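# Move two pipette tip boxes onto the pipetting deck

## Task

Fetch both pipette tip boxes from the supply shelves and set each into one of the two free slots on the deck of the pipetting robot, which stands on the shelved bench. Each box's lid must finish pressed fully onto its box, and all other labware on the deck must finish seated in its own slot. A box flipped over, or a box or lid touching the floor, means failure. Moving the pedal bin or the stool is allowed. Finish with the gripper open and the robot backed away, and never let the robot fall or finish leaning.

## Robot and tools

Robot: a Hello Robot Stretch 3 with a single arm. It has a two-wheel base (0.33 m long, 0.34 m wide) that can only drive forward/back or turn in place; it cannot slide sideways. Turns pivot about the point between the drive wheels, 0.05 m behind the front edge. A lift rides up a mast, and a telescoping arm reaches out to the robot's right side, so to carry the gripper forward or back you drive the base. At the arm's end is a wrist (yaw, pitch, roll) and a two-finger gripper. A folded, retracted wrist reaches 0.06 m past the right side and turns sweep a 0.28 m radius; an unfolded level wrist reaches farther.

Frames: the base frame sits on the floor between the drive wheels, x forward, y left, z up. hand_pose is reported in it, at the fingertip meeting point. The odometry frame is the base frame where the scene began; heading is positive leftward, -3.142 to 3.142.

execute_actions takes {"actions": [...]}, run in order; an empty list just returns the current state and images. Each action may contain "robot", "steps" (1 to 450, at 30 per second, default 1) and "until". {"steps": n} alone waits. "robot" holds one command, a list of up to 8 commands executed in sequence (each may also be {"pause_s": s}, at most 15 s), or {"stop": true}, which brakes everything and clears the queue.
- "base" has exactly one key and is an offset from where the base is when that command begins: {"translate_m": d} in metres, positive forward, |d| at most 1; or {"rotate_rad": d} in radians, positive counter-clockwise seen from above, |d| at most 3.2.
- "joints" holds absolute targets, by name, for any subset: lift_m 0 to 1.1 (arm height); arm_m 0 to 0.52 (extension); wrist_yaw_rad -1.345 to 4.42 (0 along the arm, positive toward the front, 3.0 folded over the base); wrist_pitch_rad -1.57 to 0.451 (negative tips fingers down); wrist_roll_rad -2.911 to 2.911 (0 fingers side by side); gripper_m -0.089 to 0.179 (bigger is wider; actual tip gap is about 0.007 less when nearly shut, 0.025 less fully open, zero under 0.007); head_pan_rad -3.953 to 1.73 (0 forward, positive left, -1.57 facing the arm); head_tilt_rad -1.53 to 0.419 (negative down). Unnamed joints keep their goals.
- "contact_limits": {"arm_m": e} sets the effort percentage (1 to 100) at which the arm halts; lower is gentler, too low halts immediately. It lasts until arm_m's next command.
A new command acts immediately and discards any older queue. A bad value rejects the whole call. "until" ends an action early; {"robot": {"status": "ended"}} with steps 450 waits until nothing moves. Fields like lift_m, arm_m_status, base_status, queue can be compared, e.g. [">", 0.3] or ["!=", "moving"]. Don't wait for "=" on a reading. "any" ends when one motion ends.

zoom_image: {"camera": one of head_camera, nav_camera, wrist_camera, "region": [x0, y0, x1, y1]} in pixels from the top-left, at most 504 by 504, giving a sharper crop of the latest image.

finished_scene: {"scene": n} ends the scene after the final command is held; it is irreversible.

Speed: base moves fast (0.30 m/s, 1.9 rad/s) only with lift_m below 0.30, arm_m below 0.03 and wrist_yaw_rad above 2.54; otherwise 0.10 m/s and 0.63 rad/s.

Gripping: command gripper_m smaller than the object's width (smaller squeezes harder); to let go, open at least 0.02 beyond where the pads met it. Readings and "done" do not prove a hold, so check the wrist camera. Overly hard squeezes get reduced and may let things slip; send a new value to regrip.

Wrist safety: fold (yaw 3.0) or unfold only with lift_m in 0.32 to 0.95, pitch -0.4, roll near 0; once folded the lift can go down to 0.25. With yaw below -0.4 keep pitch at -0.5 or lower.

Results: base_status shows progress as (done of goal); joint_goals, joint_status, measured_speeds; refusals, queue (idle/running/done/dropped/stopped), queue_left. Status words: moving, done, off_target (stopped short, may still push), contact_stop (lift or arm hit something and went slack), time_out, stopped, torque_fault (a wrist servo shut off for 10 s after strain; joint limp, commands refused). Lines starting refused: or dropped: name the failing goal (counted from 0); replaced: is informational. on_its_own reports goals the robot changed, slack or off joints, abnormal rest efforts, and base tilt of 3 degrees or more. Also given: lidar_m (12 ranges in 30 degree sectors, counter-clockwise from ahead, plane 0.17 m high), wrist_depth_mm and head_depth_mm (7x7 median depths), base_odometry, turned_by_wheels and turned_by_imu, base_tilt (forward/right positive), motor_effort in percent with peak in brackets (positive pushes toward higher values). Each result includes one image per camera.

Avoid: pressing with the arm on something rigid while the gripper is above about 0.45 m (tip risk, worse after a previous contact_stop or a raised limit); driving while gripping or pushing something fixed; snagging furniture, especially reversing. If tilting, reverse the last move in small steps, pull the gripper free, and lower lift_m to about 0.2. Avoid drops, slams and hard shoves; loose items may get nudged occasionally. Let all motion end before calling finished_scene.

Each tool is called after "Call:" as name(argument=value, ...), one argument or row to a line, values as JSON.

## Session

Call:
execute_actions(
  actions=[],
)

Scene clock: 0.00 s.
robot.base_odometry: x=+0.000 y=+0.000 heading=+0.000 (m, m, rad; robot's odometry frame)
robot.turned_by_wheels: +0.000 (rad since the last result)
robot.turned_by_imu: +0.000 (rad since the last result)
robot.base_tilt: forward=+1.2 right=-1.2 (deg)
robot.lidar_m: 1.38 1.45 2.15 2.01 2.39 1.32 1.35 1.38 1.72 1.76 1.66 1.42
robot.head_depth_mm: 1882 1908 1907 1913 1940 1328 1336 / 1848 1597 1603 1927 1453 1335 1340 / 1834 1610 1604 1930 1415 1338 1342 / 1837 1601 1615 1935 1603 1339 1348 / 1821 1610 1604 1940 1848 1348 1343 / 1813 1608 1609 1941 1687 1342 1352 / 1811 1614 1611 1957 1915 1351 1355
robot.base_status: not_commanded
robot.joint_positions: lift_m=+0.460 arm_m=+0.000 wrist_yaw_rad=+3.086 wrist_pitch_rad=-0.505 wrist_roll_rad=-0.001 gripper_m=+0.037 head_pan_rad=-0.001 head_tilt_rad=+0.005
robot.joint_goals: lift_m=+0.460 arm_m=+0.000 wrist_yaw_rad=+3.086 wrist_pitch_rad=-0.505 wrist_roll_rad=-0.001 gripper_m=+0.037 head_pan_rad=-0.001 head_tilt_rad=+0.005
robot.joint_status: lift_m=not_commanded arm_m=not_commanded wrist_yaw_rad=not_commanded wrist_pitch_rad=not_commanded wrist_roll_rad=not_commanded gripper_m=not_commanded head_pan_rad=not_commanded head_tilt_rad=not_commanded
robot.measured_speeds: translate_m=+0.000 rotate_rad=+0.000 lift_m=+0.000 arm_m=+0.000 wrist_yaw_rad=+0.000 wrist_pitch_rad=+0.000 wrist_roll_rad=+0.000 head_pan_rad=+0.000 head_tilt_rad=+0.000
robot: refusals=0 queue=idle queue_left=0
robot.motor_effort: left_wheel=+0 right_wheel=-1 lift_m=+30 arm_m=-1 wrist_yaw_rad=+1 wrist_pitch_rad=+4 wrist_roll_rad=+1 gripper_m=-1 head_pan_rad=+0 head_tilt_rad=+2 (%)
robot.hand_pose: x=-0.0094 y=+0.0678 z=+0.4541 quat_wxyz=(+0.196, +0.689, +0.158, +0.680) (m; robot's base frame)
robot.wrist_depth_mm: - - - - - - - / - - - - - - - / - - - - - - - / 859 893 - 906 878 905 905 / 747 732 - 773 764 741 776 / 635 646 - 660 643 666 657 / 571 557 - 590 576 590 590
pictures: head_camera (sideways: a quarter turn clockwise sets it upright), nav_camera (sideways: a quarter turn counterclockwise sets it upright), wrist_camera
Images, in order (width x height): head_camera 896x504, nav_camera 672x504, wrist_camera 644x364.

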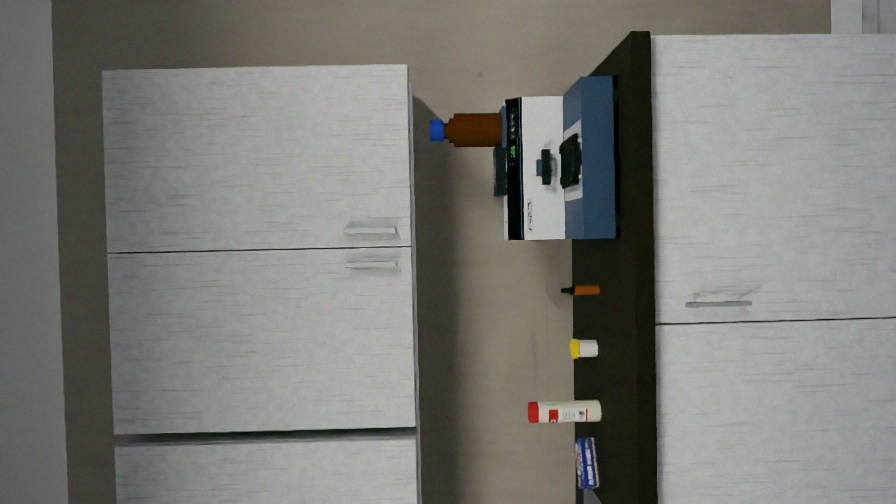

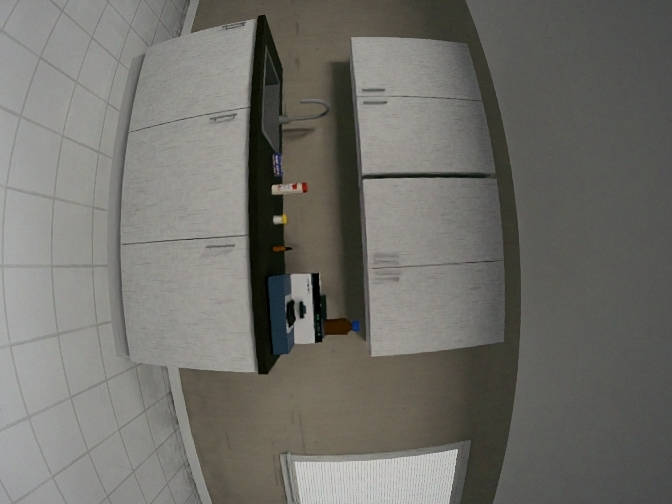

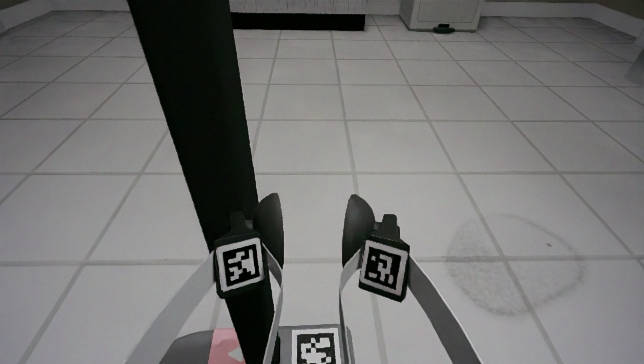

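Call:
execute_actions(
  actions=[
    {"robot":{"joints":{"head_pan_rad":-3.14,"head_tilt_rad":-0.45,"wrist_pitch_rad":-0.4,"wrist_yaw_rad":3.0,"lift_m":0.28}},"steps":450,"until":{"robot":{"status":"ended"}}},
  ],
)

Scene clock: 5.10 s.
robot.base_odometry: x=+0.000 y=+0.000 heading=+0.000 (m, m, rad; robot's odometry frame)
robot.turned_by_wheels: +0.000 (rad since the last result)
robot.turned_by_imu: +0.000 (rad since the last result)
robot.base_tilt: forward=+1.2 right=-1.2 (deg)
robot.lidar_m: 1.38 1.45 2.14 2.01 2.40 1.31 1.36 1.38 1.72 1.76 1.66 1.42
robot.head_depth_mm: 1113 1563 1742 1921 2027 1584 1301 / 1320 1469 1349 1498 1698 1593 1309 / 1439 1560 1706 1664 1845 1601 1310 / 1444 1562 1711 1586 1902 1600 1318 / 1442 1554 1724 1658 1934 1604 1312 / 1447 1571 1711 1681 1865 1601 1318 / 1337 1503 1407 1495 1708 1609 1312
robot.base_status: not_commanded
robot.joint_positions: lift_m=+0.281 arm_m=+0.000 wrist_yaw_rad=+3.002 wrist_pitch_rad=-0.420 wrist_roll_rad=-0.001 gripper_m=+0.037 head_pan_rad=-3.133 head_tilt_rad=-0.444
robot.joint_goals: lift_m=+0.280 arm_m=+0.000 wrist_yaw_rad=+3.000 wrist_pitch_rad=-0.400 wrist_roll_rad=-0.001 gripper_m=+0.037 head_pan_rad=-3.140 head_tilt_rad=-0.450
robot.joint_status: lift_m=done arm_m=not_commanded wrist_yaw_rad=done wrist_pitch_rad=done wrist_roll_rad=not_commanded gripper_m=not_commanded head_pan_rad=done head_tilt_rad=done
robot.measured_speeds: translate_m=+0.000 rotate_rad=+0.000 lift_m=+0.000 arm_m=+0.000 wrist_yaw_rad=+0.000 wrist_pitch_rad=+0.000 wrist_roll_rad=+0.000 head_pan_rad=+0.000 head_tilt_rad=+0.000
robot: refusals=0 queue=done queue_left=0
robot.motor_effort: left_wheel=+0(0) right_wheel=-1(1) lift_m=+16(31) arm_m=+0(0) wrist_yaw_rad=-1(2) wrist_pitch_rad=+6(4) wrist_roll_rad=+0(1) gripper_m=-1(0) head_pan_rad=-4(50) head_tilt_rad=-3(30) (%)
robot.hand_pose: x=+0.0100 y=+0.0775 z=+0.2928 quat_wxyz=(+0.196, +0.699, +0.099, +0.680) (m; robot's base frame)
robot.wrist_depth_mm: - - - - - - - / - - - - - - - / 894 - 850 890 945 917 893 / 675 687 712 693 701 725 720 / 558 566 - 587 594 586 596 / 482 500 - 502 480 501 499 / - - - - 422 425 428
pictures: head_camera (sideways: a quarter turn clockwise sets it upright), nav_camera (sideways: a quarter turn counterclockwise sets it upright), wrist_camera
Images, in order (width x height): head_camera 896x504, nav_camera 672x504, wrist_camera 644x364.

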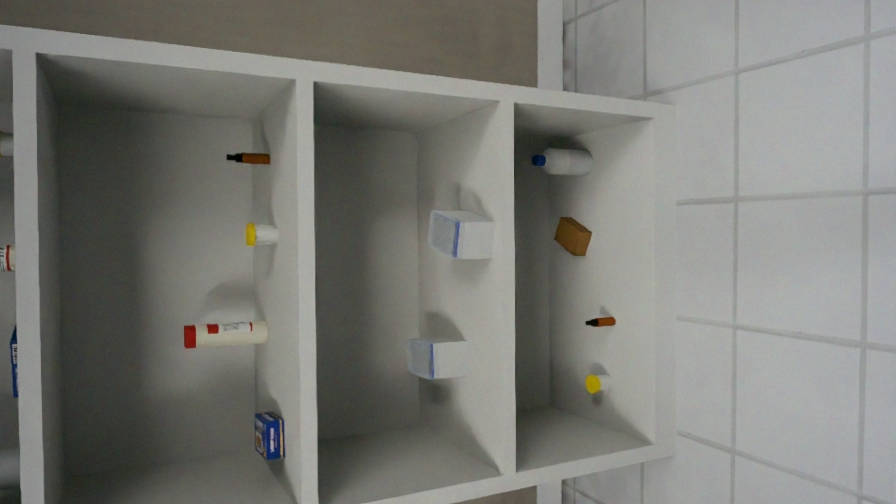

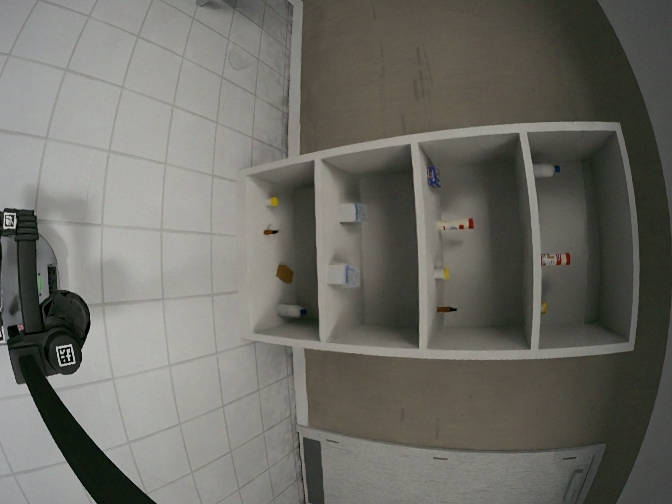

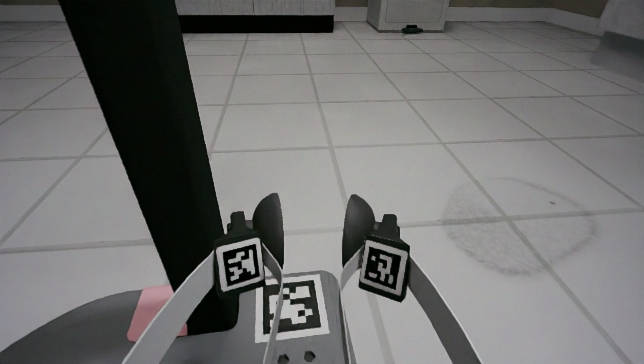

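Call:
execute_actions(
  actions=[
    {"robot":[{"base":{"translate_m":-0.7},"joints":{"head_pan_rad":-1.57,"head_tilt_rad":-0.85}},{"base":{"rotate_rad":-1.6}},{"joints":{"lift_m":0.36}},{"joints":{"wrist_yaw_rad":-0.1,"lift_m":0.45}},{"joints":{"wrist_pitch_rad":0.115,"gripper_m":0.165}}],"steps":450,"until":{"robot":{"status":"ended"}}},
  ],
)

Scene clock: 21.83 s.
robot.base_odometry: x=-0.700 y=+0.000 heading=-1.600 (m, m, rad; robot's odometry frame)
robot.turned_by_wheels: -1.600 (rad since the last result)
robot.turned_by_imu: -1.579 (rad since the last result)
robot.base_tilt: forward=+1.1 right=-1.2 (deg)
robot.lidar_m: 1.51 2.00 2.78 2.08 2.16 2.11 2.04 1.50 0.66 0.85 0.77 1.54
robot.head_depth_mm: 767 593 941 930 1348 1246 1110 / 731 592 1145 977 1297 1257 1149 / 768 592 1140 953 1347 1276 - / 700 595 1139 909 1351 1271 1126 / 769 594 1140 978 1351 1249 1113 / 734 595 1144 979 1347 1254 1108 / 735 597 1145 964 1323 1259 1112
robot.base_status: done (rotate_rad -1.5999 of -1.6000)
robot.joint_positions: lift_m=+0.449 arm_m=+0.000 wrist_yaw_rad=-0.098 wrist_pitch_rad=+0.092 wrist_roll_rad=-0.001 gripper_m=+0.165 head_pan_rad=-1.577 head_tilt_rad=-0.840
robot.joint_goals: lift_m=+0.450 arm_m=+0.000 wrist_yaw_rad=-0.100 wrist_pitch_rad=+0.115 wrist_roll_rad=-0.001 gripper_m=+0.165 head_pan_rad=-1.570 head_tilt_rad=-0.850
robot.joint_status: lift_m=done arm_m=not_commanded wrist_yaw_rad=done wrist_pitch_rad=done wrist_roll_rad=not_commanded gripper_m=done head_pan_rad=done head_tilt_rad=done
robot.measured_speeds: translate_m=+0.000 rotate_rad=+0.000 lift_m=+0.000 arm_m=+0.000 wrist_yaw_rad=+0.000 wrist_pitch_rad=+0.000 wrist_roll_rad=+0.000 head_pan_rad=+0.000 head_tilt_rad=+0.000
robot: refusals=0 queue=done queue_left=0
robot.motor_effort: left_wheel=+4(16) right_wheel=-4(8) lift_m=+41(43) arm_m=-1(0) wrist_yaw_rad=-1(2) wrist_pitch_rad=+7(7) wrist_roll_rad=+1(1) gripper_m=-1(81) head_pan_rad=+3(49) head_tilt_rad=-5(30) (%)
robot.hand_pose: x=-0.0467 y=-0.4007 z=+0.5877 quat_wxyz=(+0.708, -0.067, -0.703, -0.003) (m; robot's base frame)
robot.wrist_depth_mm: 692 690 733 750 758 445 357 / 672 718 726 743 725 440 878 / 685 710 739 741 766 447 902 / 463 564 566 454 673 444 908 / 360 393 377 373 391 390 936 / 315 786 776 825 673 504 976 / 760 769 829 847 671 441 960
pictures: head_camera (sideways: a quarter turn clockwise sets it upright), nav_camera (sideways: a quarter turn counterclockwise sets it upright), wrist_camera
Images, in order (width x height): head_camera 896x504, nav_camera 672x504, wrist_camera 644x364.

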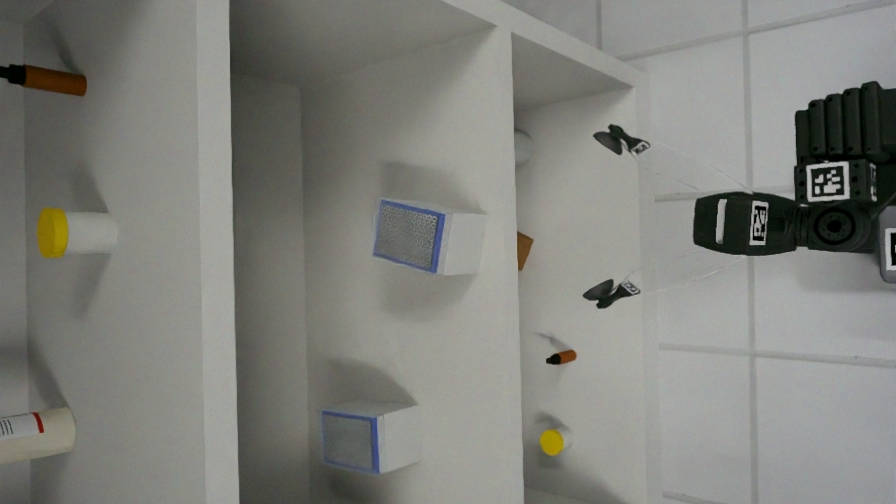

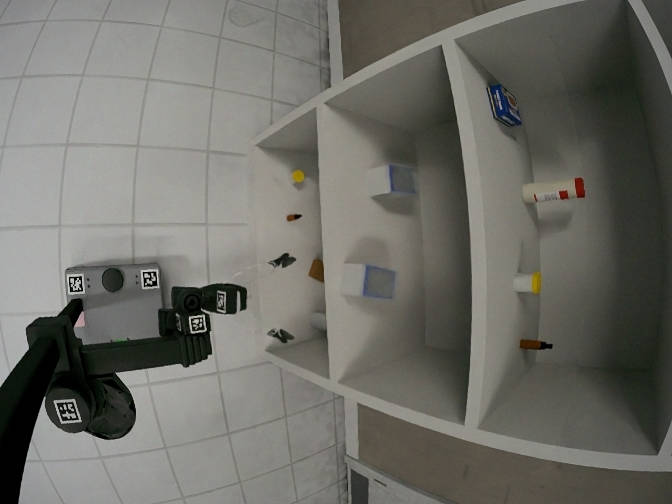

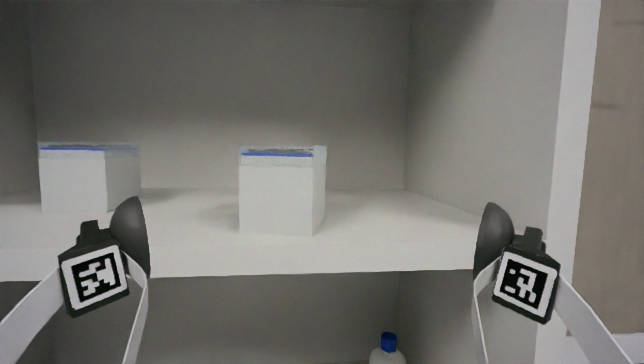

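Call:
execute_actions(
  actions=[
    {"robot":[{"base":{"translate_m":0.054},"joints":{"wrist_yaw_rad":-0.22,"wrist_pitch_rad":0.36,"lift_m":0.383,"arm_m":0.1}},{"joints":{"arm_m":0.25},"contact_limits":{"arm_m":12}}],"steps":450,"until":{"robot":{"status":"ended"}}},
  ],
)

Scene clock: 34.60 s.
robot.base_odometry: x=-0.702 y=-0.054 heading=-1.600 (m, m, rad; robot's odometry frame)
robot.turned_by_wheels: +0.000 (rad since the last result)
robot.turned_by_imu: +0.000 (rad since the last result)
robot.base_tilt: forward=+1.1 right=-1.2 (deg)
robot.lidar_m: 1.45 1.76 2.78 2.08 2.17 2.16 2.09 1.50 0.69 1.03 0.73 1.54
robot.head_depth_mm: 731 591 1083 974 1192 1252 1111 / 767 592 1142 973 1345 1252 1124 / 698 593 1144 915 1401 1232 1110 / 767 593 1137 953 1353 1249 1123 / 768 593 1139 979 1343 1252 1110 / 723 595 1131 970 1319 1251 1114 / 771 595 1141 979 1299 1249 1114
robot.base_status: done (translate_m +0.0540 of +0.0540)
robot.joint_positions: lift_m=+0.384 arm_m=+0.250 wrist_yaw_rad=-0.219 wrist_pitch_rad=+0.339 wrist_roll_rad=-0.001 gripper_m=+0.165 head_pan_rad=-1.577 head_tilt_rad=-0.840
robot.joint_goals: lift_m=+0.383 arm_m=+0.250 wrist_yaw_rad=-0.220 wrist_pitch_rad=+0.360 wrist_roll_rad=-0.001 gripper_m=+0.165 head_pan_rad=-1.570 head_tilt_rad=-0.850
robot.joint_status: lift_m=done arm_m=done wrist_yaw_rad=done wrist_pitch_rad=done wrist_roll_rad=not_commanded gripper_m=done head_pan_rad=done head_tilt_rad=done
robot.measured_speeds: translate_m=+0.000 rotate_rad=+0.000 lift_m=+0.000 arm_m=+0.000 wrist_yaw_rad=+0.000 wrist_pitch_rad=+0.000 wrist_roll_rad=+0.000 head_pan_rad=+0.000 head_tilt_rad=+0.000
robot: refusals=0 queue=done queue_left=0
robot.motor_effort: left_wheel=+3(10) right_wheel=-4(6) lift_m=+18(44) arm_m=+4(6) wrist_yaw_rad=+0(1) wrist_pitch_rad=+7(8) wrist_roll_rad=+1(0) gripper_m=-1(0) head_pan_rad=+4(3) head_tilt_rad=-5(5) (%)
robot.contact_limits: arm_m 12 (drawing in: default 21, maximum 35; extending or still: default 29, maximum 47)
robot.hand_pose: x=-0.0757 y=-0.6383 z=+0.5847 quat_wxyz=(+0.707, -0.194, -0.679, +0.042) (m; robot's base frame)
robot.wrist_depth_mm: 497 522 573 598 586 451 339 / 498 517 571 587 636 445 331 / 493 510 538 577 608 453 326 / 468 504 506 143 146 439 326 / 458 498 142 139 141 418 326 / - 285 138 138 138 280 302 / 164 166 135 134 135 176 178
pictures: head_camera (sideways: a quarter turn clockwise sets it upright), nav_camera (sideways: a quarter turn counterclockwise sets it upright), wrist_camera
Images, in order (width x height): head_camera 896x504, nav_camera 672x504, wrist_camera 644x364.

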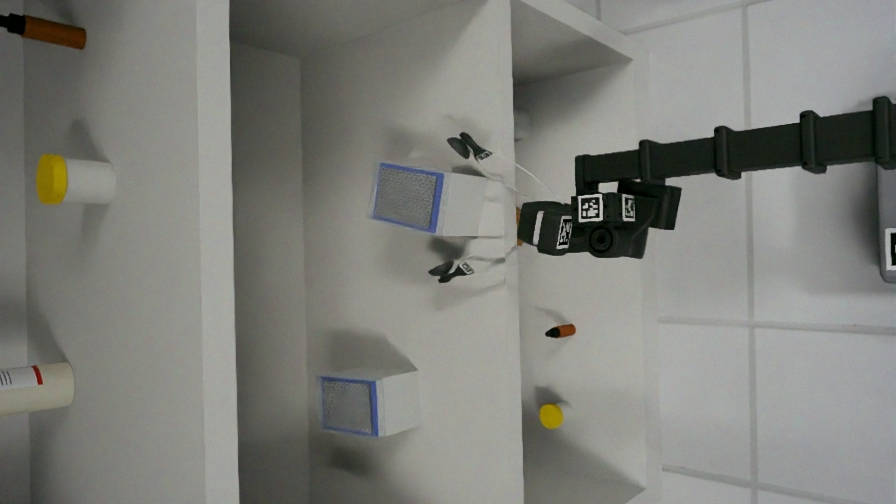

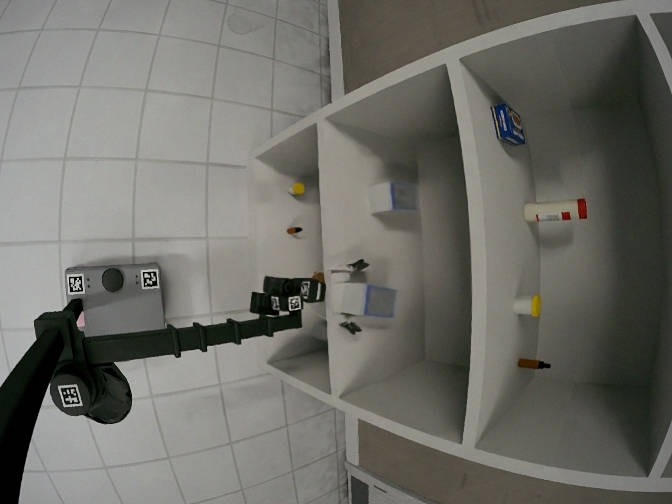

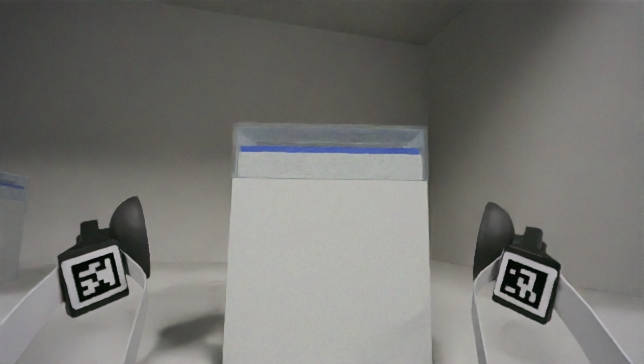

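Call:
execute_actions(
  actions=[
    {"robot":[{"base":{"translate_m":-0.008},"joints":{"arm_m":0.259}},{"joints":{"gripper_m":0.036,"head_pan_rad":0.3,"head_tilt_rad":-0.5}},{"joints":{"lift_m":0.395}},{"joints":{"lift_m":0.43}},{"pause_s":0.5}],"steps":450,"until":{"robot":{"status":"ended"}}},
  ],
)

Scene clock: 43.93 s.
robot.base_odometry: x=-0.701 y=-0.046 heading=-1.600 (m, m, rad; robot's odometry frame)
robot.turned_by_wheels: +0.000 (rad since the last result)
robot.turned_by_imu: +0.000 (rad since the last result)
robot.base_tilt: forward=+1.1 right=-1.2 (deg)
robot.lidar_m: 1.46 1.77 2.79 2.08 2.16 2.15 2.09 1.50 0.69 0.74 0.74 1.54
robot.head_depth_mm: 1739 1924 1544 2234 1824 1509 1251 / 1797 1963 1632 2311 1881 1516 1261 / 1818 2014 1635 2401 1893 1516 1259 / 1742 2083 1648 2402 1894 1517 1264 / 1907 2146 1736 2406 1909 1517 1262 / 1883 1766 1804 2533 1903 1524 1261 / 2037 2314 2018 2550 1917 1530 1270
robot.base_status: done (translate_m -0.0080 of -0.0080)
robot.joint_positions: lift_m=+0.429 arm_m=+0.259 wrist_yaw_rad=-0.221 wrist_pitch_rad=+0.320 wrist_roll_rad=-0.001 gripper_m=+0.037 head_pan_rad=+0.293 head_tilt_rad=-0.507
robot.joint_goals: lift_m=+0.430 arm_m=+0.259 wrist_yaw_rad=-0.220 wrist_pitch_rad=+0.360 wrist_roll_rad=-0.001 gripper_m=+0.036 head_pan_rad=+0.300 head_tilt_rad=-0.500
robot.joint_status: lift_m=done arm_m=done wrist_yaw_rad=done wrist_pitch_rad=done wrist_roll_rad=not_commanded gripper_m=done head_pan_rad=done head_tilt_rad=done
robot.measured_speeds: translate_m=+0.000 rotate_rad=+0.000 lift_m=+0.000 arm_m=+0.000 wrist_yaw_rad=+0.000 wrist_pitch_rad=+0.000 wrist_roll_rad=+0.000 head_pan_rad=+0.000 head_tilt_rad=+0.000
robot: refusals=0 queue=done queue_left=0
robot.motor_effort: left_wheel=+3(6) right_wheel=-3(8) lift_m=+44(48) arm_m=+4(5) wrist_yaw_rad=+1(2) wrist_pitch_rad=+13(13) wrist_roll_rad=+1(1) gripper_m=-19(94) head_pan_rad=+4(49) head_tilt_rad=+4(26) (%)
robot.hand_pose: x=-0.0764 y=-0.6483 z=+0.6258 quat_wxyz=(+0.707, -0.189, -0.681, +0.035) (m; robot's base frame)
robot.wrist_depth_mm: 489 513 531 548 539 438 323 / 480 506 533 577 620 439 323 / 471 487 520 577 598 430 320 / 465 496 159 153 573 426 317 / 456 480 140 140 142 419 314 / 447 464 131 131 132 394 315 / 296 275 124 123 127 290 291
pictures: head_camera (sideways: a quarter turn clockwise sets it upright), nav_camera (sideways: a quarter turn counterclockwise sets it upright), wrist_camera
Images, in order (width x height): head_camera 896x504, nav_camera 672x504, wrist_camera 644x364.

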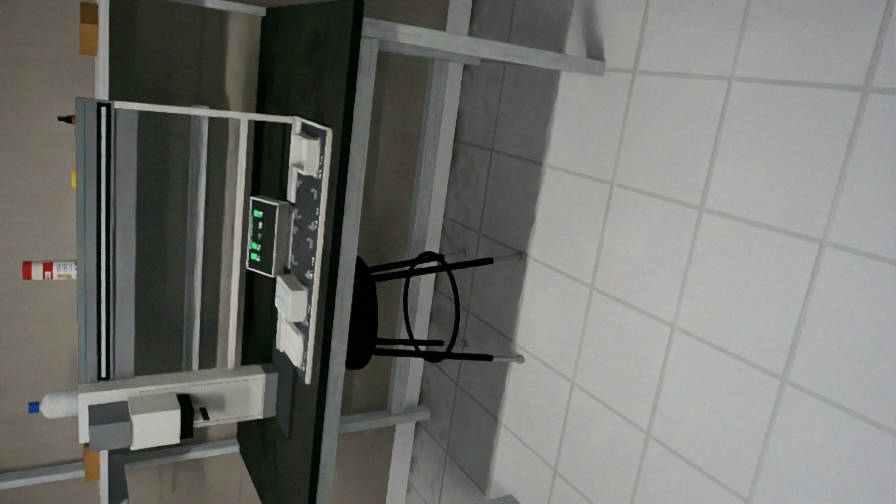

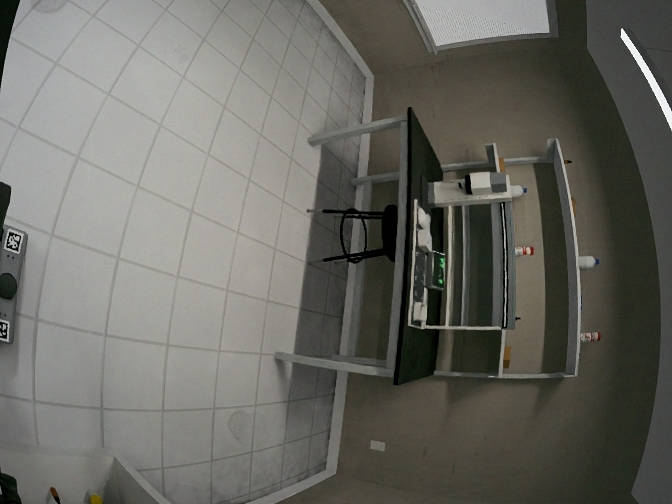

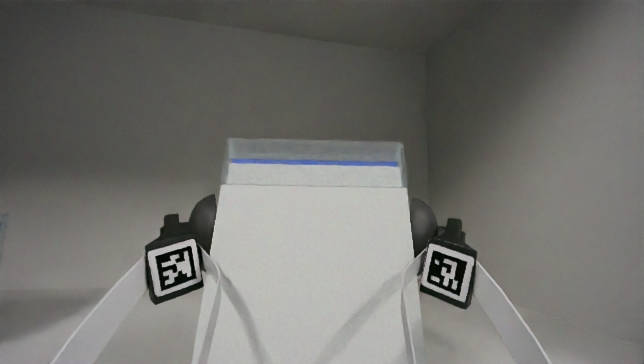

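Call:
execute_actions(
  actions=[],
)

Scene clock: 65.03 s.
robot.base_odometry: x=-0.701 y=-0.046 heading=-1.600 (m, m, rad; robot's odometry frame)
robot.turned_by_wheels: +0.000 (rad since the last result)
robot.turned_by_imu: +0.000 (rad since the last result)
robot.base_tilt: forward=+1.1 right=-1.2 (deg)
robot.lidar_m: 1.46 1.77 2.79 2.07 2.16 2.16 2.09 1.51 0.69 0.74 0.74 1.55
robot.head_depth_mm: 1741 1926 1547 2228 1816 1515 1259 / 1781 1980 1629 2322 1892 1513 1256 / 1811 2021 1637 2410 1895 1508 1267 / 1732 2085 1644 2412 1899 1517 1264 / 1915 2149 1748 2406 1889 1521 1266 / 1874 1761 1804 2543 1900 1521 1267 / 2047 2296 2023 2547 1908 1530 1269
robot.base_status: done (translate_m -0.0080 of -0.0080)
robot.joint_positions: lift_m=+0.429 arm_m=+0.259 wrist_yaw_rad=-0.221 wrist_pitch_rad=+0.320 wrist_roll_rad=-0.001 gripper_m=+0.037 head_pan_rad=+0.293 head_tilt_rad=-0.507
robot.joint_goals: lift_m=+0.430 arm_m=+0.259 wrist_yaw_rad=-0.220 wrist_pitch_rad=+0.360 wrist_roll_rad=-0.001 gripper_m=+0.036 head_pan_rad=+0.300 head_tilt_rad=-0.500
robot.joint_status: lift_m=done arm_m=done wrist_yaw_rad=done wrist_pitch_rad=done wrist_roll_rad=not_commanded gripper_m=done head_pan_rad=done head_tilt_rad=done
robot.measured_speeds: translate_m=+0.000 rotate_rad=+0.000 lift_m=+0.000 arm_m=+0.000 wrist_yaw_rad=+0.000 wrist_pitch_rad=+0.000 wrist_roll_rad=+0.000 head_pan_rad=+0.000 head_tilt_rad=+0.000
robot: refusals=0 queue=done queue_left=0
robot.motor_effort: left_wheel=+3(3) right_wheel=-4(3) lift_m=+43(43) arm_m=+4(3) wrist_yaw_rad=+1(1) wrist_pitch_rad=+12(12) wrist_roll_rad=+0(1) gripper_m=-20(20) head_pan_rad=+3(4) head_tilt_rad=+3(4) (%)
robot.hand_pose: x=-0.0764 y=-0.6483 z=+0.6258 quat_wxyz=(+0.707, -0.189, -0.681, +0.035) (m; robot's base frame)
robot.wrist_depth_mm: 478 513 529 541 529 439 321 / 477 508 550 577 626 436 323 / 479 511 537 570 595 434 322 / 458 493 160 154 571 427 319 / 456 483 140 140 141 426 318 / 442 459 131 131 132 396 315 / 297 275 123 123 126 289 293
pictures: head_camera (sideways: a quarter turn clockwise sets it upright), nav_camera (sideways: a quarter turn counterclockwise sets it upright), wrist_camera
Images, in order (width x height): head_camera 896x504, nav_camera 672x504, wrist_camera 644x364.

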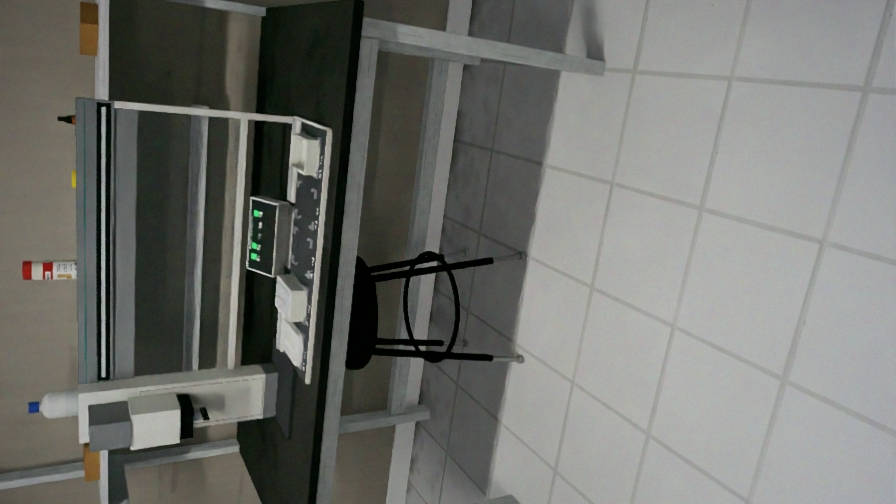

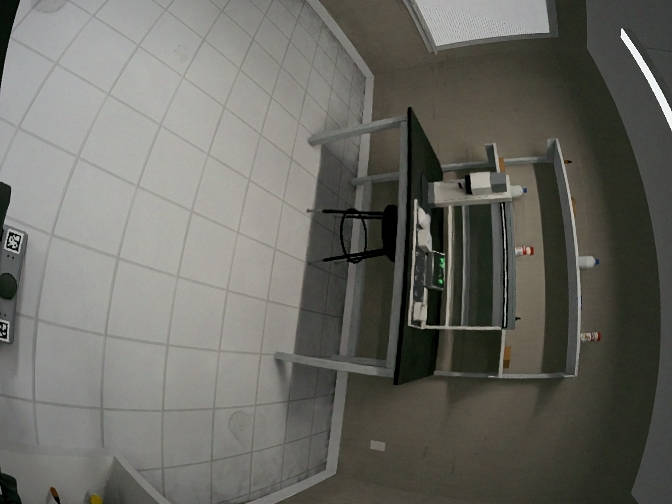

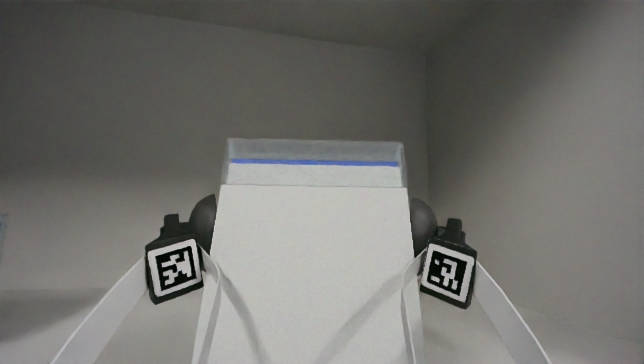

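Call:
execute_actions(
  actions=[
    {"robot":[{"joints":{"wrist_pitch_rad":0.40}},{"joints":{"wrist_pitch_rad":0.44}},{"joints":{"lift_m":0.45}}],"steps":150,"until":{"robot":{"status":"ended"}}},
    {"steps":10},
  ],
)

Scene clock: 69.63 s.
robot.base_odometry: x=-0.701 y=-0.046 heading=-1.600 (m, m, rad; robot's odometry frame)
robot.turned_by_wheels: +0.000 (rad since the last result)
robot.turned_by_imu: +0.000 (rad since the last result)
robot.base_tilt: forward=+1.2 right=-1.2 (deg)
robot.lidar_m: 1.46 1.77 2.78 2.08 2.18 2.16 2.09 1.50 0.69 0.74 0.74 1.54
robot.head_depth_mm: 1745 1926 1546 2238 1808 1514 1254 / 1781 1964 1629 2330 1883 1511 1258 / 1804 2030 1632 2387 1880 1518 1259 / 1727 2088 1649 2394 1896 1512 1258 / 1910 2154 1741 2412 1906 1521 1272 / 1872 1760 1797 2514 1900 1516 1266 / 2046 2293 2020 2543 1908 1520 1268
robot.base_status: done (translate_m -0.0080 of -0.0080)
robot.joint_positions: lift_m=+0.429 arm_m=+0.259 wrist_yaw_rad=-0.221 wrist_pitch_rad=+0.388 wrist_roll_rad=-0.001 gripper_m=+0.037 head_pan_rad=+0.293 head_tilt_rad=-0.507
robot.joint_goals: lift_m=+0.430 arm_m=+0.259 wrist_yaw_rad=-0.220 wrist_pitch_rad=+0.440 wrist_roll_rad=-0.001 gripper_m=+0.036 head_pan_rad=+0.300 head_tilt_rad=-0.500
robot.joint_status: lift_m=done arm_m=done wrist_yaw_rad=done wrist_pitch_rad=off_target wrist_roll_rad=not_commanded gripper_m=done head_pan_rad=done head_tilt_rad=done
robot.measured_speeds: translate_m=+0.000 rotate_rad=+0.000 lift_m=+0.000 arm_m=+0.000 wrist_yaw_rad=+0.000 wrist_pitch_rad=+0.000 wrist_roll_rad=+0.000 head_pan_rad=+0.000 head_tilt_rad=+0.000
robot: refusals=0 queue=dropped queue_left=0
robot.motor_effort: left_wheel=+3(3) right_wheel=-3(3) lift_m=+42(44) arm_m=+3(3) wrist_yaw_rad=+2(2) wrist_pitch_rad=+15(14) wrist_roll_rad=+1(1) gripper_m=-19(20) head_pan_rad=+4(3) head_tilt_rad=+3(3) (%)
robot.hand_pose: x=-0.0754 y=-0.6439 z=+0.6428 quat_wxyz=(+0.705, -0.212, -0.674, +0.059) (m; robot's base frame)
robot.wrist_depth_mm: 488 487 479 484 474 437 330 / 498 530 554 591 593 443 322 / 479 515 559 582 614 430 325 / 477 501 526 165 584 425 320 / 464 488 144 145 147 426 318 / 453 473 129 130 132 401 312 / 399 359 118 118 121 364 311
pictures: head_camera (sideways: a quarter turn clockwise sets it upright), nav_camera (sideways: a quarter turn counterclockwise sets it upright), wrist_camera
dropped: robot: command 1 of its queue: wrist_pitch_rad: off_target
Images, in order (width x height): head_camera 896x504, nav_camera 672x504, wrist_camera 644x364.

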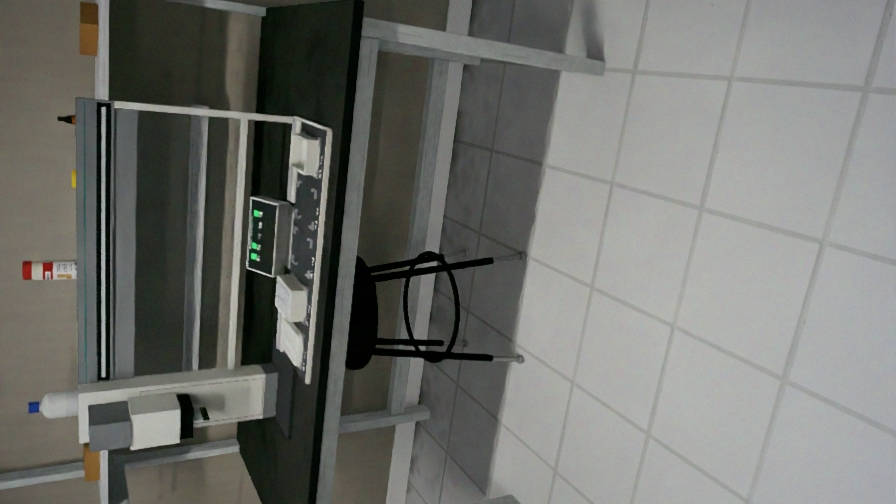

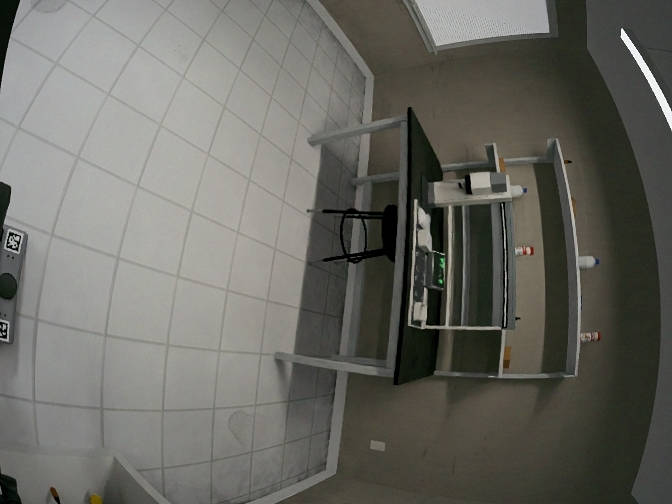

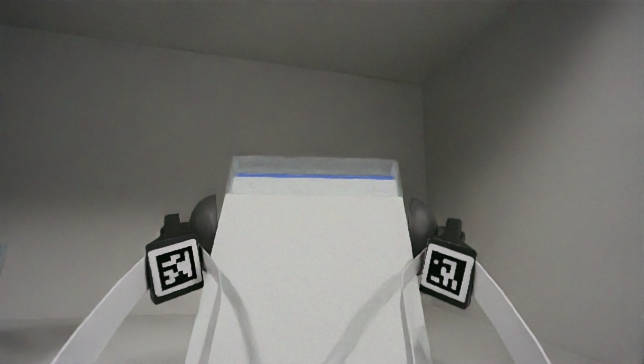

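Call:
execute_actions(
  actions=[
    {"robot":{"joints":{"lift_m":0.445,"head_pan_rad":-1.7,"head_tilt_rad":-0.8}},"steps":150,"until":{"robot":{"status":"ended"}}},
    {"steps":5},
  ],
)

Scene clock: 76.53 s.
robot.base_odometry: x=-0.701 y=-0.046 heading=-1.600 (m, m, rad; robot's odometry frame)
robot.turned_by_wheels: +0.000 (rad since the last result)
robot.turned_by_imu: +0.000 (rad since the last result)
robot.base_tilt: forward=+1.2 right=-1.1 (deg)
robot.lidar_m: 1.46 1.76 2.78 2.08 2.16 2.15 2.09 1.50 0.69 0.74 0.73 1.54
robot.head_depth_mm: 756 635 835 904 1410 1276 1118 / 853 635 1112 1025 1247 1273 1118 / 851 635 1172 1023 1355 1282 1105 / 847 634 1165 869 - 1252 1124 / 838 638 1144 1029 1302 1246 1121 / 831 638 1147 1028 1306 1251 1129 / 745 639 1112 972 1265 1233 1124
robot.base_status: done (translate_m -0.0080 of -0.0080)
robot.joint_positions: lift_m=+0.444 arm_m=+0.259 wrist_yaw_rad=-0.221 wrist_pitch_rad=+0.390 wrist_roll_rad=-0.001 gripper_m=+0.037 head_pan_rad=-1.693 head_tilt_rad=-0.790
robot.joint_goals: lift_m=+0.445 arm_m=+0.259 wrist_yaw_rad=-0.220 wrist_pitch_rad=+0.440 wrist_roll_rad=-0.001 gripper_m=+0.036 head_pan_rad=-1.700 head_tilt_rad=-0.800
robot.joint_status: lift_m=done arm_m=done wrist_yaw_rad=done wrist_pitch_rad=off_target wrist_roll_rad=not_commanded gripper_m=done head_pan_rad=done head_tilt_rad=done
robot.measured_speeds: translate_m=+0.000 rotate_rad=+0.000 lift_m=+0.000 arm_m=+0.000 wrist_yaw_rad=+0.000 wrist_pitch_rad=+0.000 wrist_roll_rad=+0.000 head_pan_rad=+0.000 head_tilt_rad=+0.000
robot: refusals=0 queue=done queue_left=0
robot.motor_effort: left_wheel=+3(3) right_wheel=-3(3) lift_m=+43(44) arm_m=+3(4) wrist_yaw_rad=+1(1) wrist_pitch_rad=+14(15) wrist_roll_rad=+1(1) gripper_m=-20(21) head_pan_rad=-4(50) head_tilt_rad=-6(27) (%)
robot.hand_pose: x=-0.0753 y=-0.6438 z=+0.6582 quat_wxyz=(+0.705, -0.212, -0.674, +0.059) (m; robot's base frame)
robot.wrist_depth_mm: 466 466 474 467 451 426 326 / 493 521 564 593 577 451 323 / 482 510 547 586 634 436 325 / 473 506 513 166 583 431 317 / 461 488 144 145 147 428 319 / 449 470 130 130 132 397 315 / 420 411 118 118 121 395 311
pictures: head_camera (sideways: a quarter turn clockwise sets it upright), nav_camera (sideways: a quarter turn counterclockwise sets it upright), wrist_camera
Images, in order (width x height): head_camera 896x504, nav_camera 672x504, wrist_camera 644x364.

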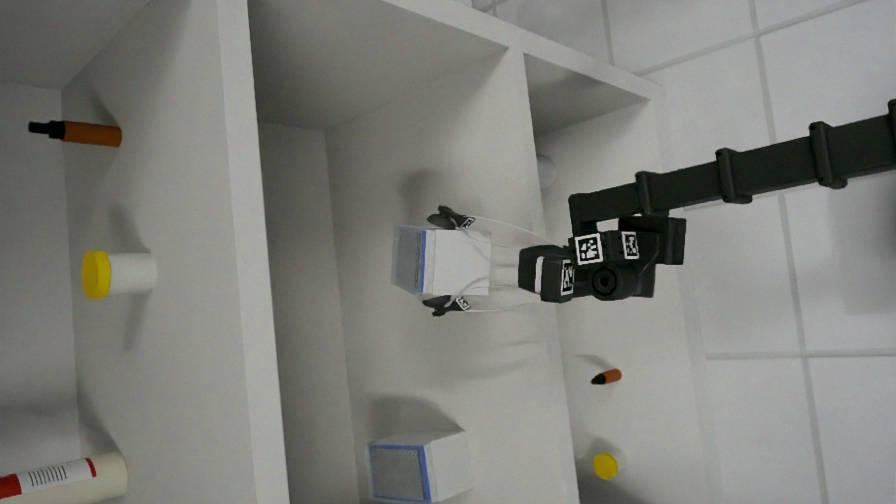

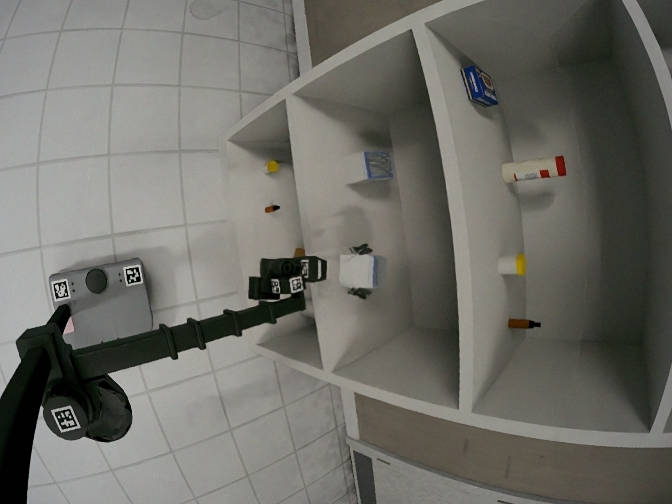

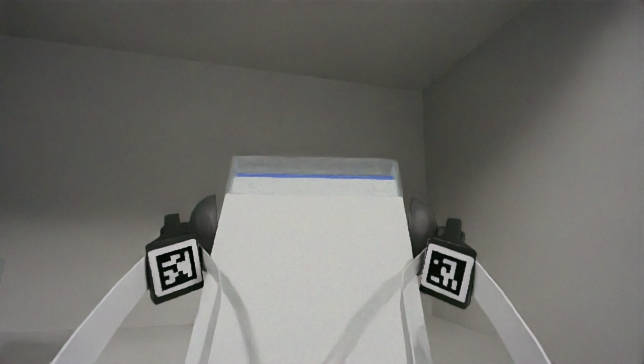

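Call:
execute_actions(
  actions=[
    {"robot":{"joints":{"arm_m":0.0}},"steps":200,"until":{"robot":{"status":"ended"}}},
    {"robot":{"base":{"rotate_rad":0.52},"joints":{"wrist_yaw_rad":-0.12}},"steps":200,"until":{"robot":{"status":"ended"}}},
    {"robot":{"base":{"translate_m":1.0},"joints":{"wrist_yaw_rad":-0.01,"head_pan_rad":-1.57,"head_tilt_rad":-0.75}},"steps":60},
    {"robot":{"joints":{"lift_m":0.69}},"steps":450,"until":{"robot":{"status":"ended"}}},
  ],
)

Call:
execute_actions(
  actions=[
    {"robot":{"base":{"rotate_rad":1.07}},"steps":200,"until":{"robot":{"status":"ended"}}},
  ],
)

Scene clock: 100.00 s.
robot.base_odometry: x=-0.230 y=-0.928 heading=-1.080 (m, m, rad; robot's odometry frame)
robot.turned_by_wheels: +0.520 (rad since the last result)
robot.turned_by_imu: +0.512 (rad since the last result)
robot.base_tilt: forward=+1.2 right=-1.2 (deg)
robot.lidar_m: 0.81 1.01 1.98 1.66 2.25 2.94 1.65 1.13 1.41 0.84 0.83 0.82
robot.head_depth_mm: 1332 1486 1698 1805 1507 1290 - / 1395 1570 1799 1805 1513 1299 - / 1473 1678 1921 1781 1444 1292 - / 1544 1777 2037 497 1419 1299 1136 / 1628 1894 2093 1843 1513 1302 1139 / 1720 1938 2037 1165 1430 1302 1134 / 1599 1739 928 1721 1515 1296 1137
robot.base_status: done (translate_m +1.0000 of +1.0000)
robot.joint_positions: lift_m=+0.689 arm_m=+0.000 wrist_yaw_rad=-0.011 wrist_pitch_rad=+0.391 wrist_roll_rad=-0.001 gripper_m=+0.037 head_pan_rad=-1.577 head_tilt_rad=-0.754
robot.joint_goals: lift_m=+0.690 arm_m=+0.000 wrist_yaw_rad=-0.010 wrist_pitch_rad=+0.440 wrist_roll_rad=-0.001 gripper_m=+0.036 head_pan_rad=-1.570 head_tilt_rad=-0.750
robot.joint_status: lift_m=done arm_m=done wrist_yaw_rad=done wrist_pitch_rad=off_target wrist_roll_rad=not_commanded gripper_m=done head_pan_rad=done head_tilt_rad=done
robot.measured_speeds: translate_m=+0.000 rotate_rad=+0.000 lift_m=+0.000 arm_m=+0.000 wrist_yaw_rad=+0.000 wrist_pitch_rad=+0.000 wrist_roll_rad=+0.000 head_pan_rad=+0.000 head_tilt_rad=+0.000
robot: refusals=0 queue=done queue_left=0
robot.motor_effort: left_wheel=-3(10) right_wheel=+1(4) lift_m=+43(44) arm_m=-4(5) wrist_yaw_rad=+2(6) wrist_pitch_rad=+14(14) wrist_roll_rad=+1(1) gripper_m=-19(19) head_pan_rad=+3(18) head_tilt_rad=+2(8) (%)
robot.hand_pose: x=-0.0241 y=-0.3914 z=+0.9034 quat_wxyz=(+0.695, -0.141, -0.692, +0.133) (m; robot's base frame)
robot.wrist_depth_mm: - - - - - - - / - - - - - - - / 868 - - - - - - / - - - 165 - - - / - - 144 145 147 - - / - - 130 130 131 - - / 497 515 117 118 121 - -
pictures: head_camera (sideways: a quarter turn clockwise sets it upright), nav_camera (sideways: a quarter turn counterclockwise sets it upright), wrist_camera
Images, in order (width x height): head_camera 896x504, nav_camera 672x504, wrist_camera 644x364.

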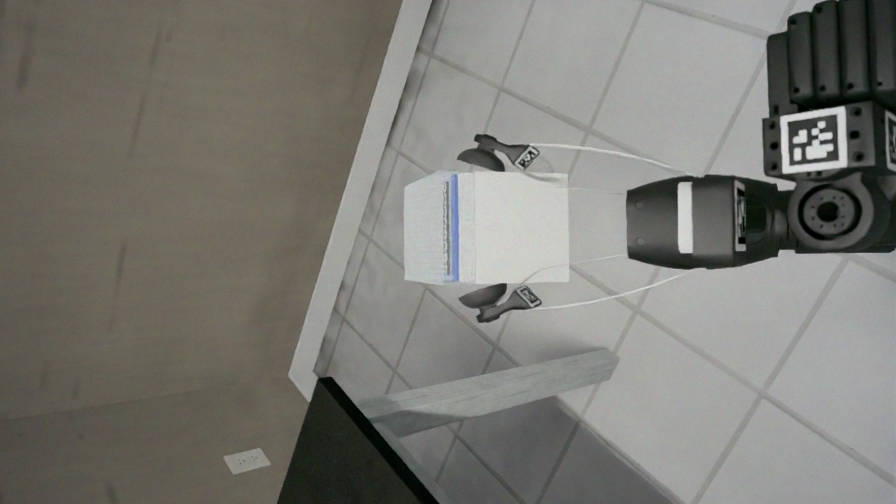

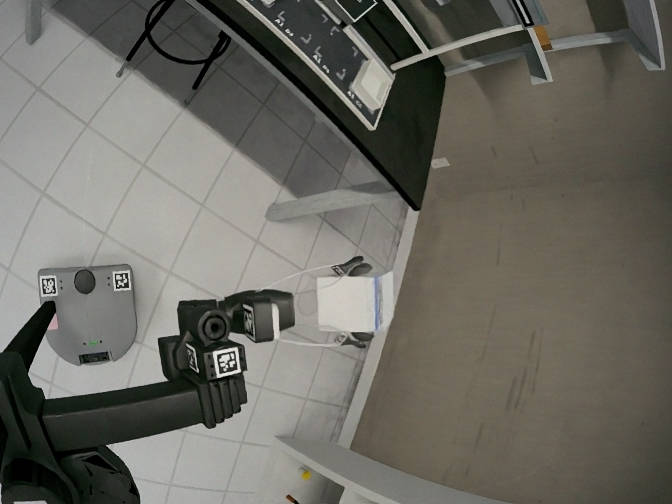

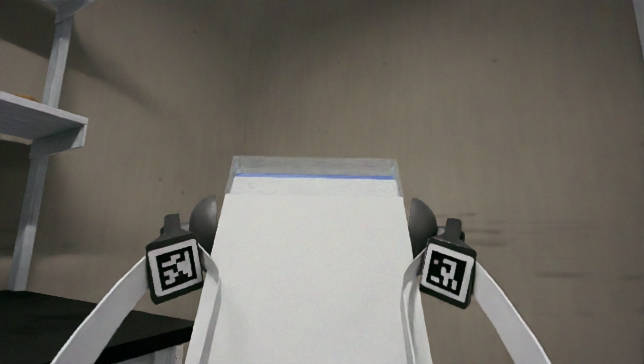

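Scene clock: 102.67 s.
robot.base_odometry: x=-0.230 y=-0.928 heading=-0.010 (m, m, rad; robot's odometry frame)
robot.turned_by_wheels: +1.070 (rad since the last result)
robot.turned_by_imu: +1.061 (rad since the last result)
robot.base_tilt: forward=+1.1 right=-1.2 (deg)
robot.lidar_m: 1.82 1.66 2.30 2.95 1.65 1.13 1.55 0.83 0.84 0.82 0.81 1.01
robot.head_depth_mm: 1165 1221 864 788 1511 1292 - / 1142 1222 899 789 1506 1296 - / 1136 1226 880 739 1443 1299 - / 1137 1225 884 496 1413 1299 1136 / 1141 1230 844 780 1466 1299 1134 / 1140 1237 908 791 1478 1299 1135 / 1143 1239 904 792 1505 1300 1141
robot.base_status: done (rotate_rad +1.0699 of +1.0700)
robot.joint_positions: lift_m=+0.689 arm_m=+0.000 wrist_yaw_rad=-0.011 wrist_pitch_rad=+0.391 wrist_roll_rad=-0.001 gripper_m=+0.037 head_pan_rad=-1.577 head_tilt_rad=-0.754
robot.joint_goals: lift_m=+0.690 arm_m=+0.000 wrist_yaw_rad=-0.010 wrist_pitch_rad=+0.440 wrist_roll_rad=-0.001 gripper_m=+0.036 head_pan_rad=-1.570 head_tilt_rad=-0.750
robot.joint_status: lift_m=done arm_m=done wrist_yaw_rad=done wrist_pitch_rad=off_target wrist_roll_rad=not_commanded gripper_m=done head_pan_rad=done head_tilt_rad=done
robot.measured_speeds: translate_m=+0.000 rotate_rad=+0.000 lift_m=+0.000 arm_m=+0.000 wrist_yaw_rad=+0.000 wrist_pitch_rad=+0.000 wrist_roll_rad=+0.000 head_pan_rad=+0.000 head_tilt_rad=+0.000
robot: refusals=0 queue=done queue_left=0
robot.motor_effort: left_wheel=-4(10) right_wheel=+1(6) lift_m=+44(43) arm_m=-4(4) wrist_yaw_rad=+1(1) wrist_pitch_rad=+14(14) wrist_roll_rad=+1(1) gripper_m=-20(20) head_pan_rad=+3(3) head_tilt_rad=+2(3) (%)
robot.hand_pose: x=-0.0240 y=-0.3914 z=+0.9034 quat_wxyz=(+0.695, -0.141, -0.692, +0.133) (m; robot's base frame)
robot.wrist_depth_mm: - - - - - - - / - 683 747 724 - - - / 556 663 716 733 692 949 - / - 665 - 165 - - - / - 619 144 145 147 - - / 610 610 129 130 132 - - / 479 413 118 119 121 416 514
pictures: head_camera (sideways: a quarter turn clockwise sets it upright), nav_camera (sideways: a quarter turn counterclockwise sets it upright), wrist_camera
Images, in order (width x height): head_camera 896x504, nav_camera 672x504, wrist_camera 644x364.

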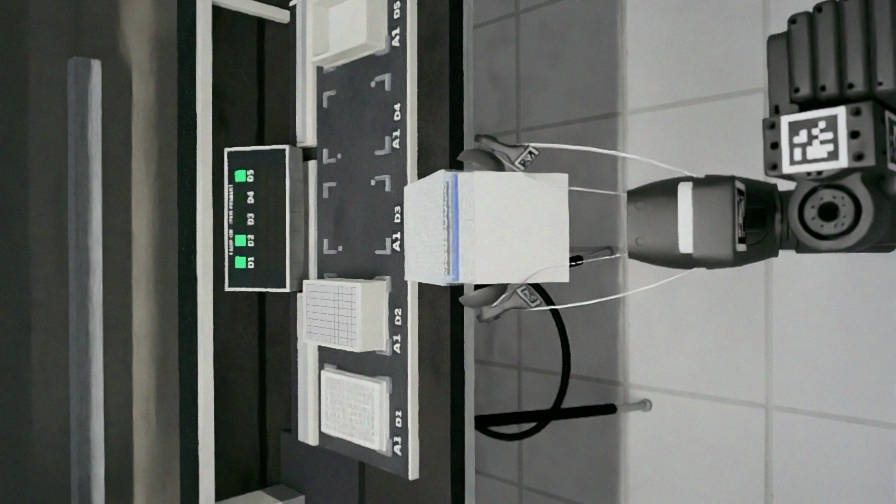

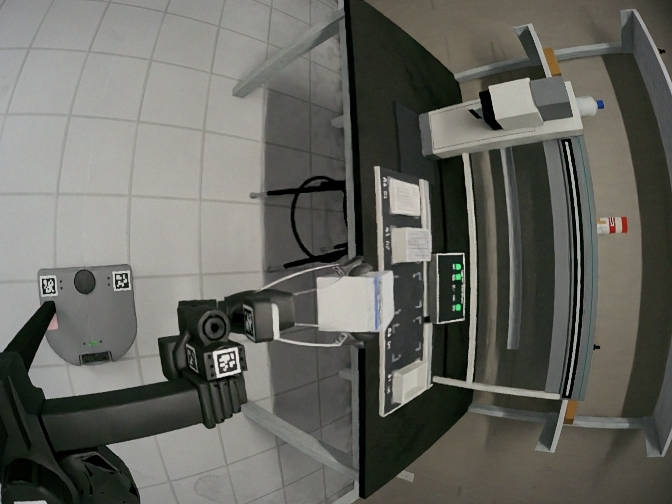

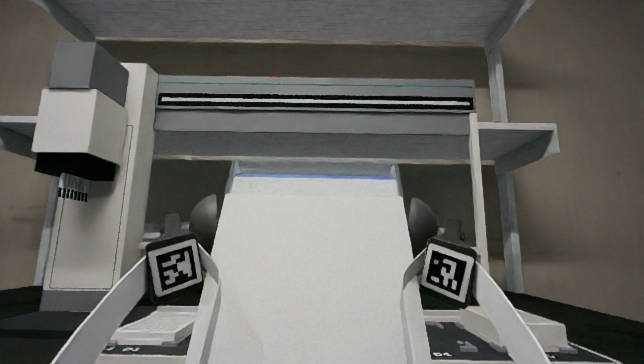

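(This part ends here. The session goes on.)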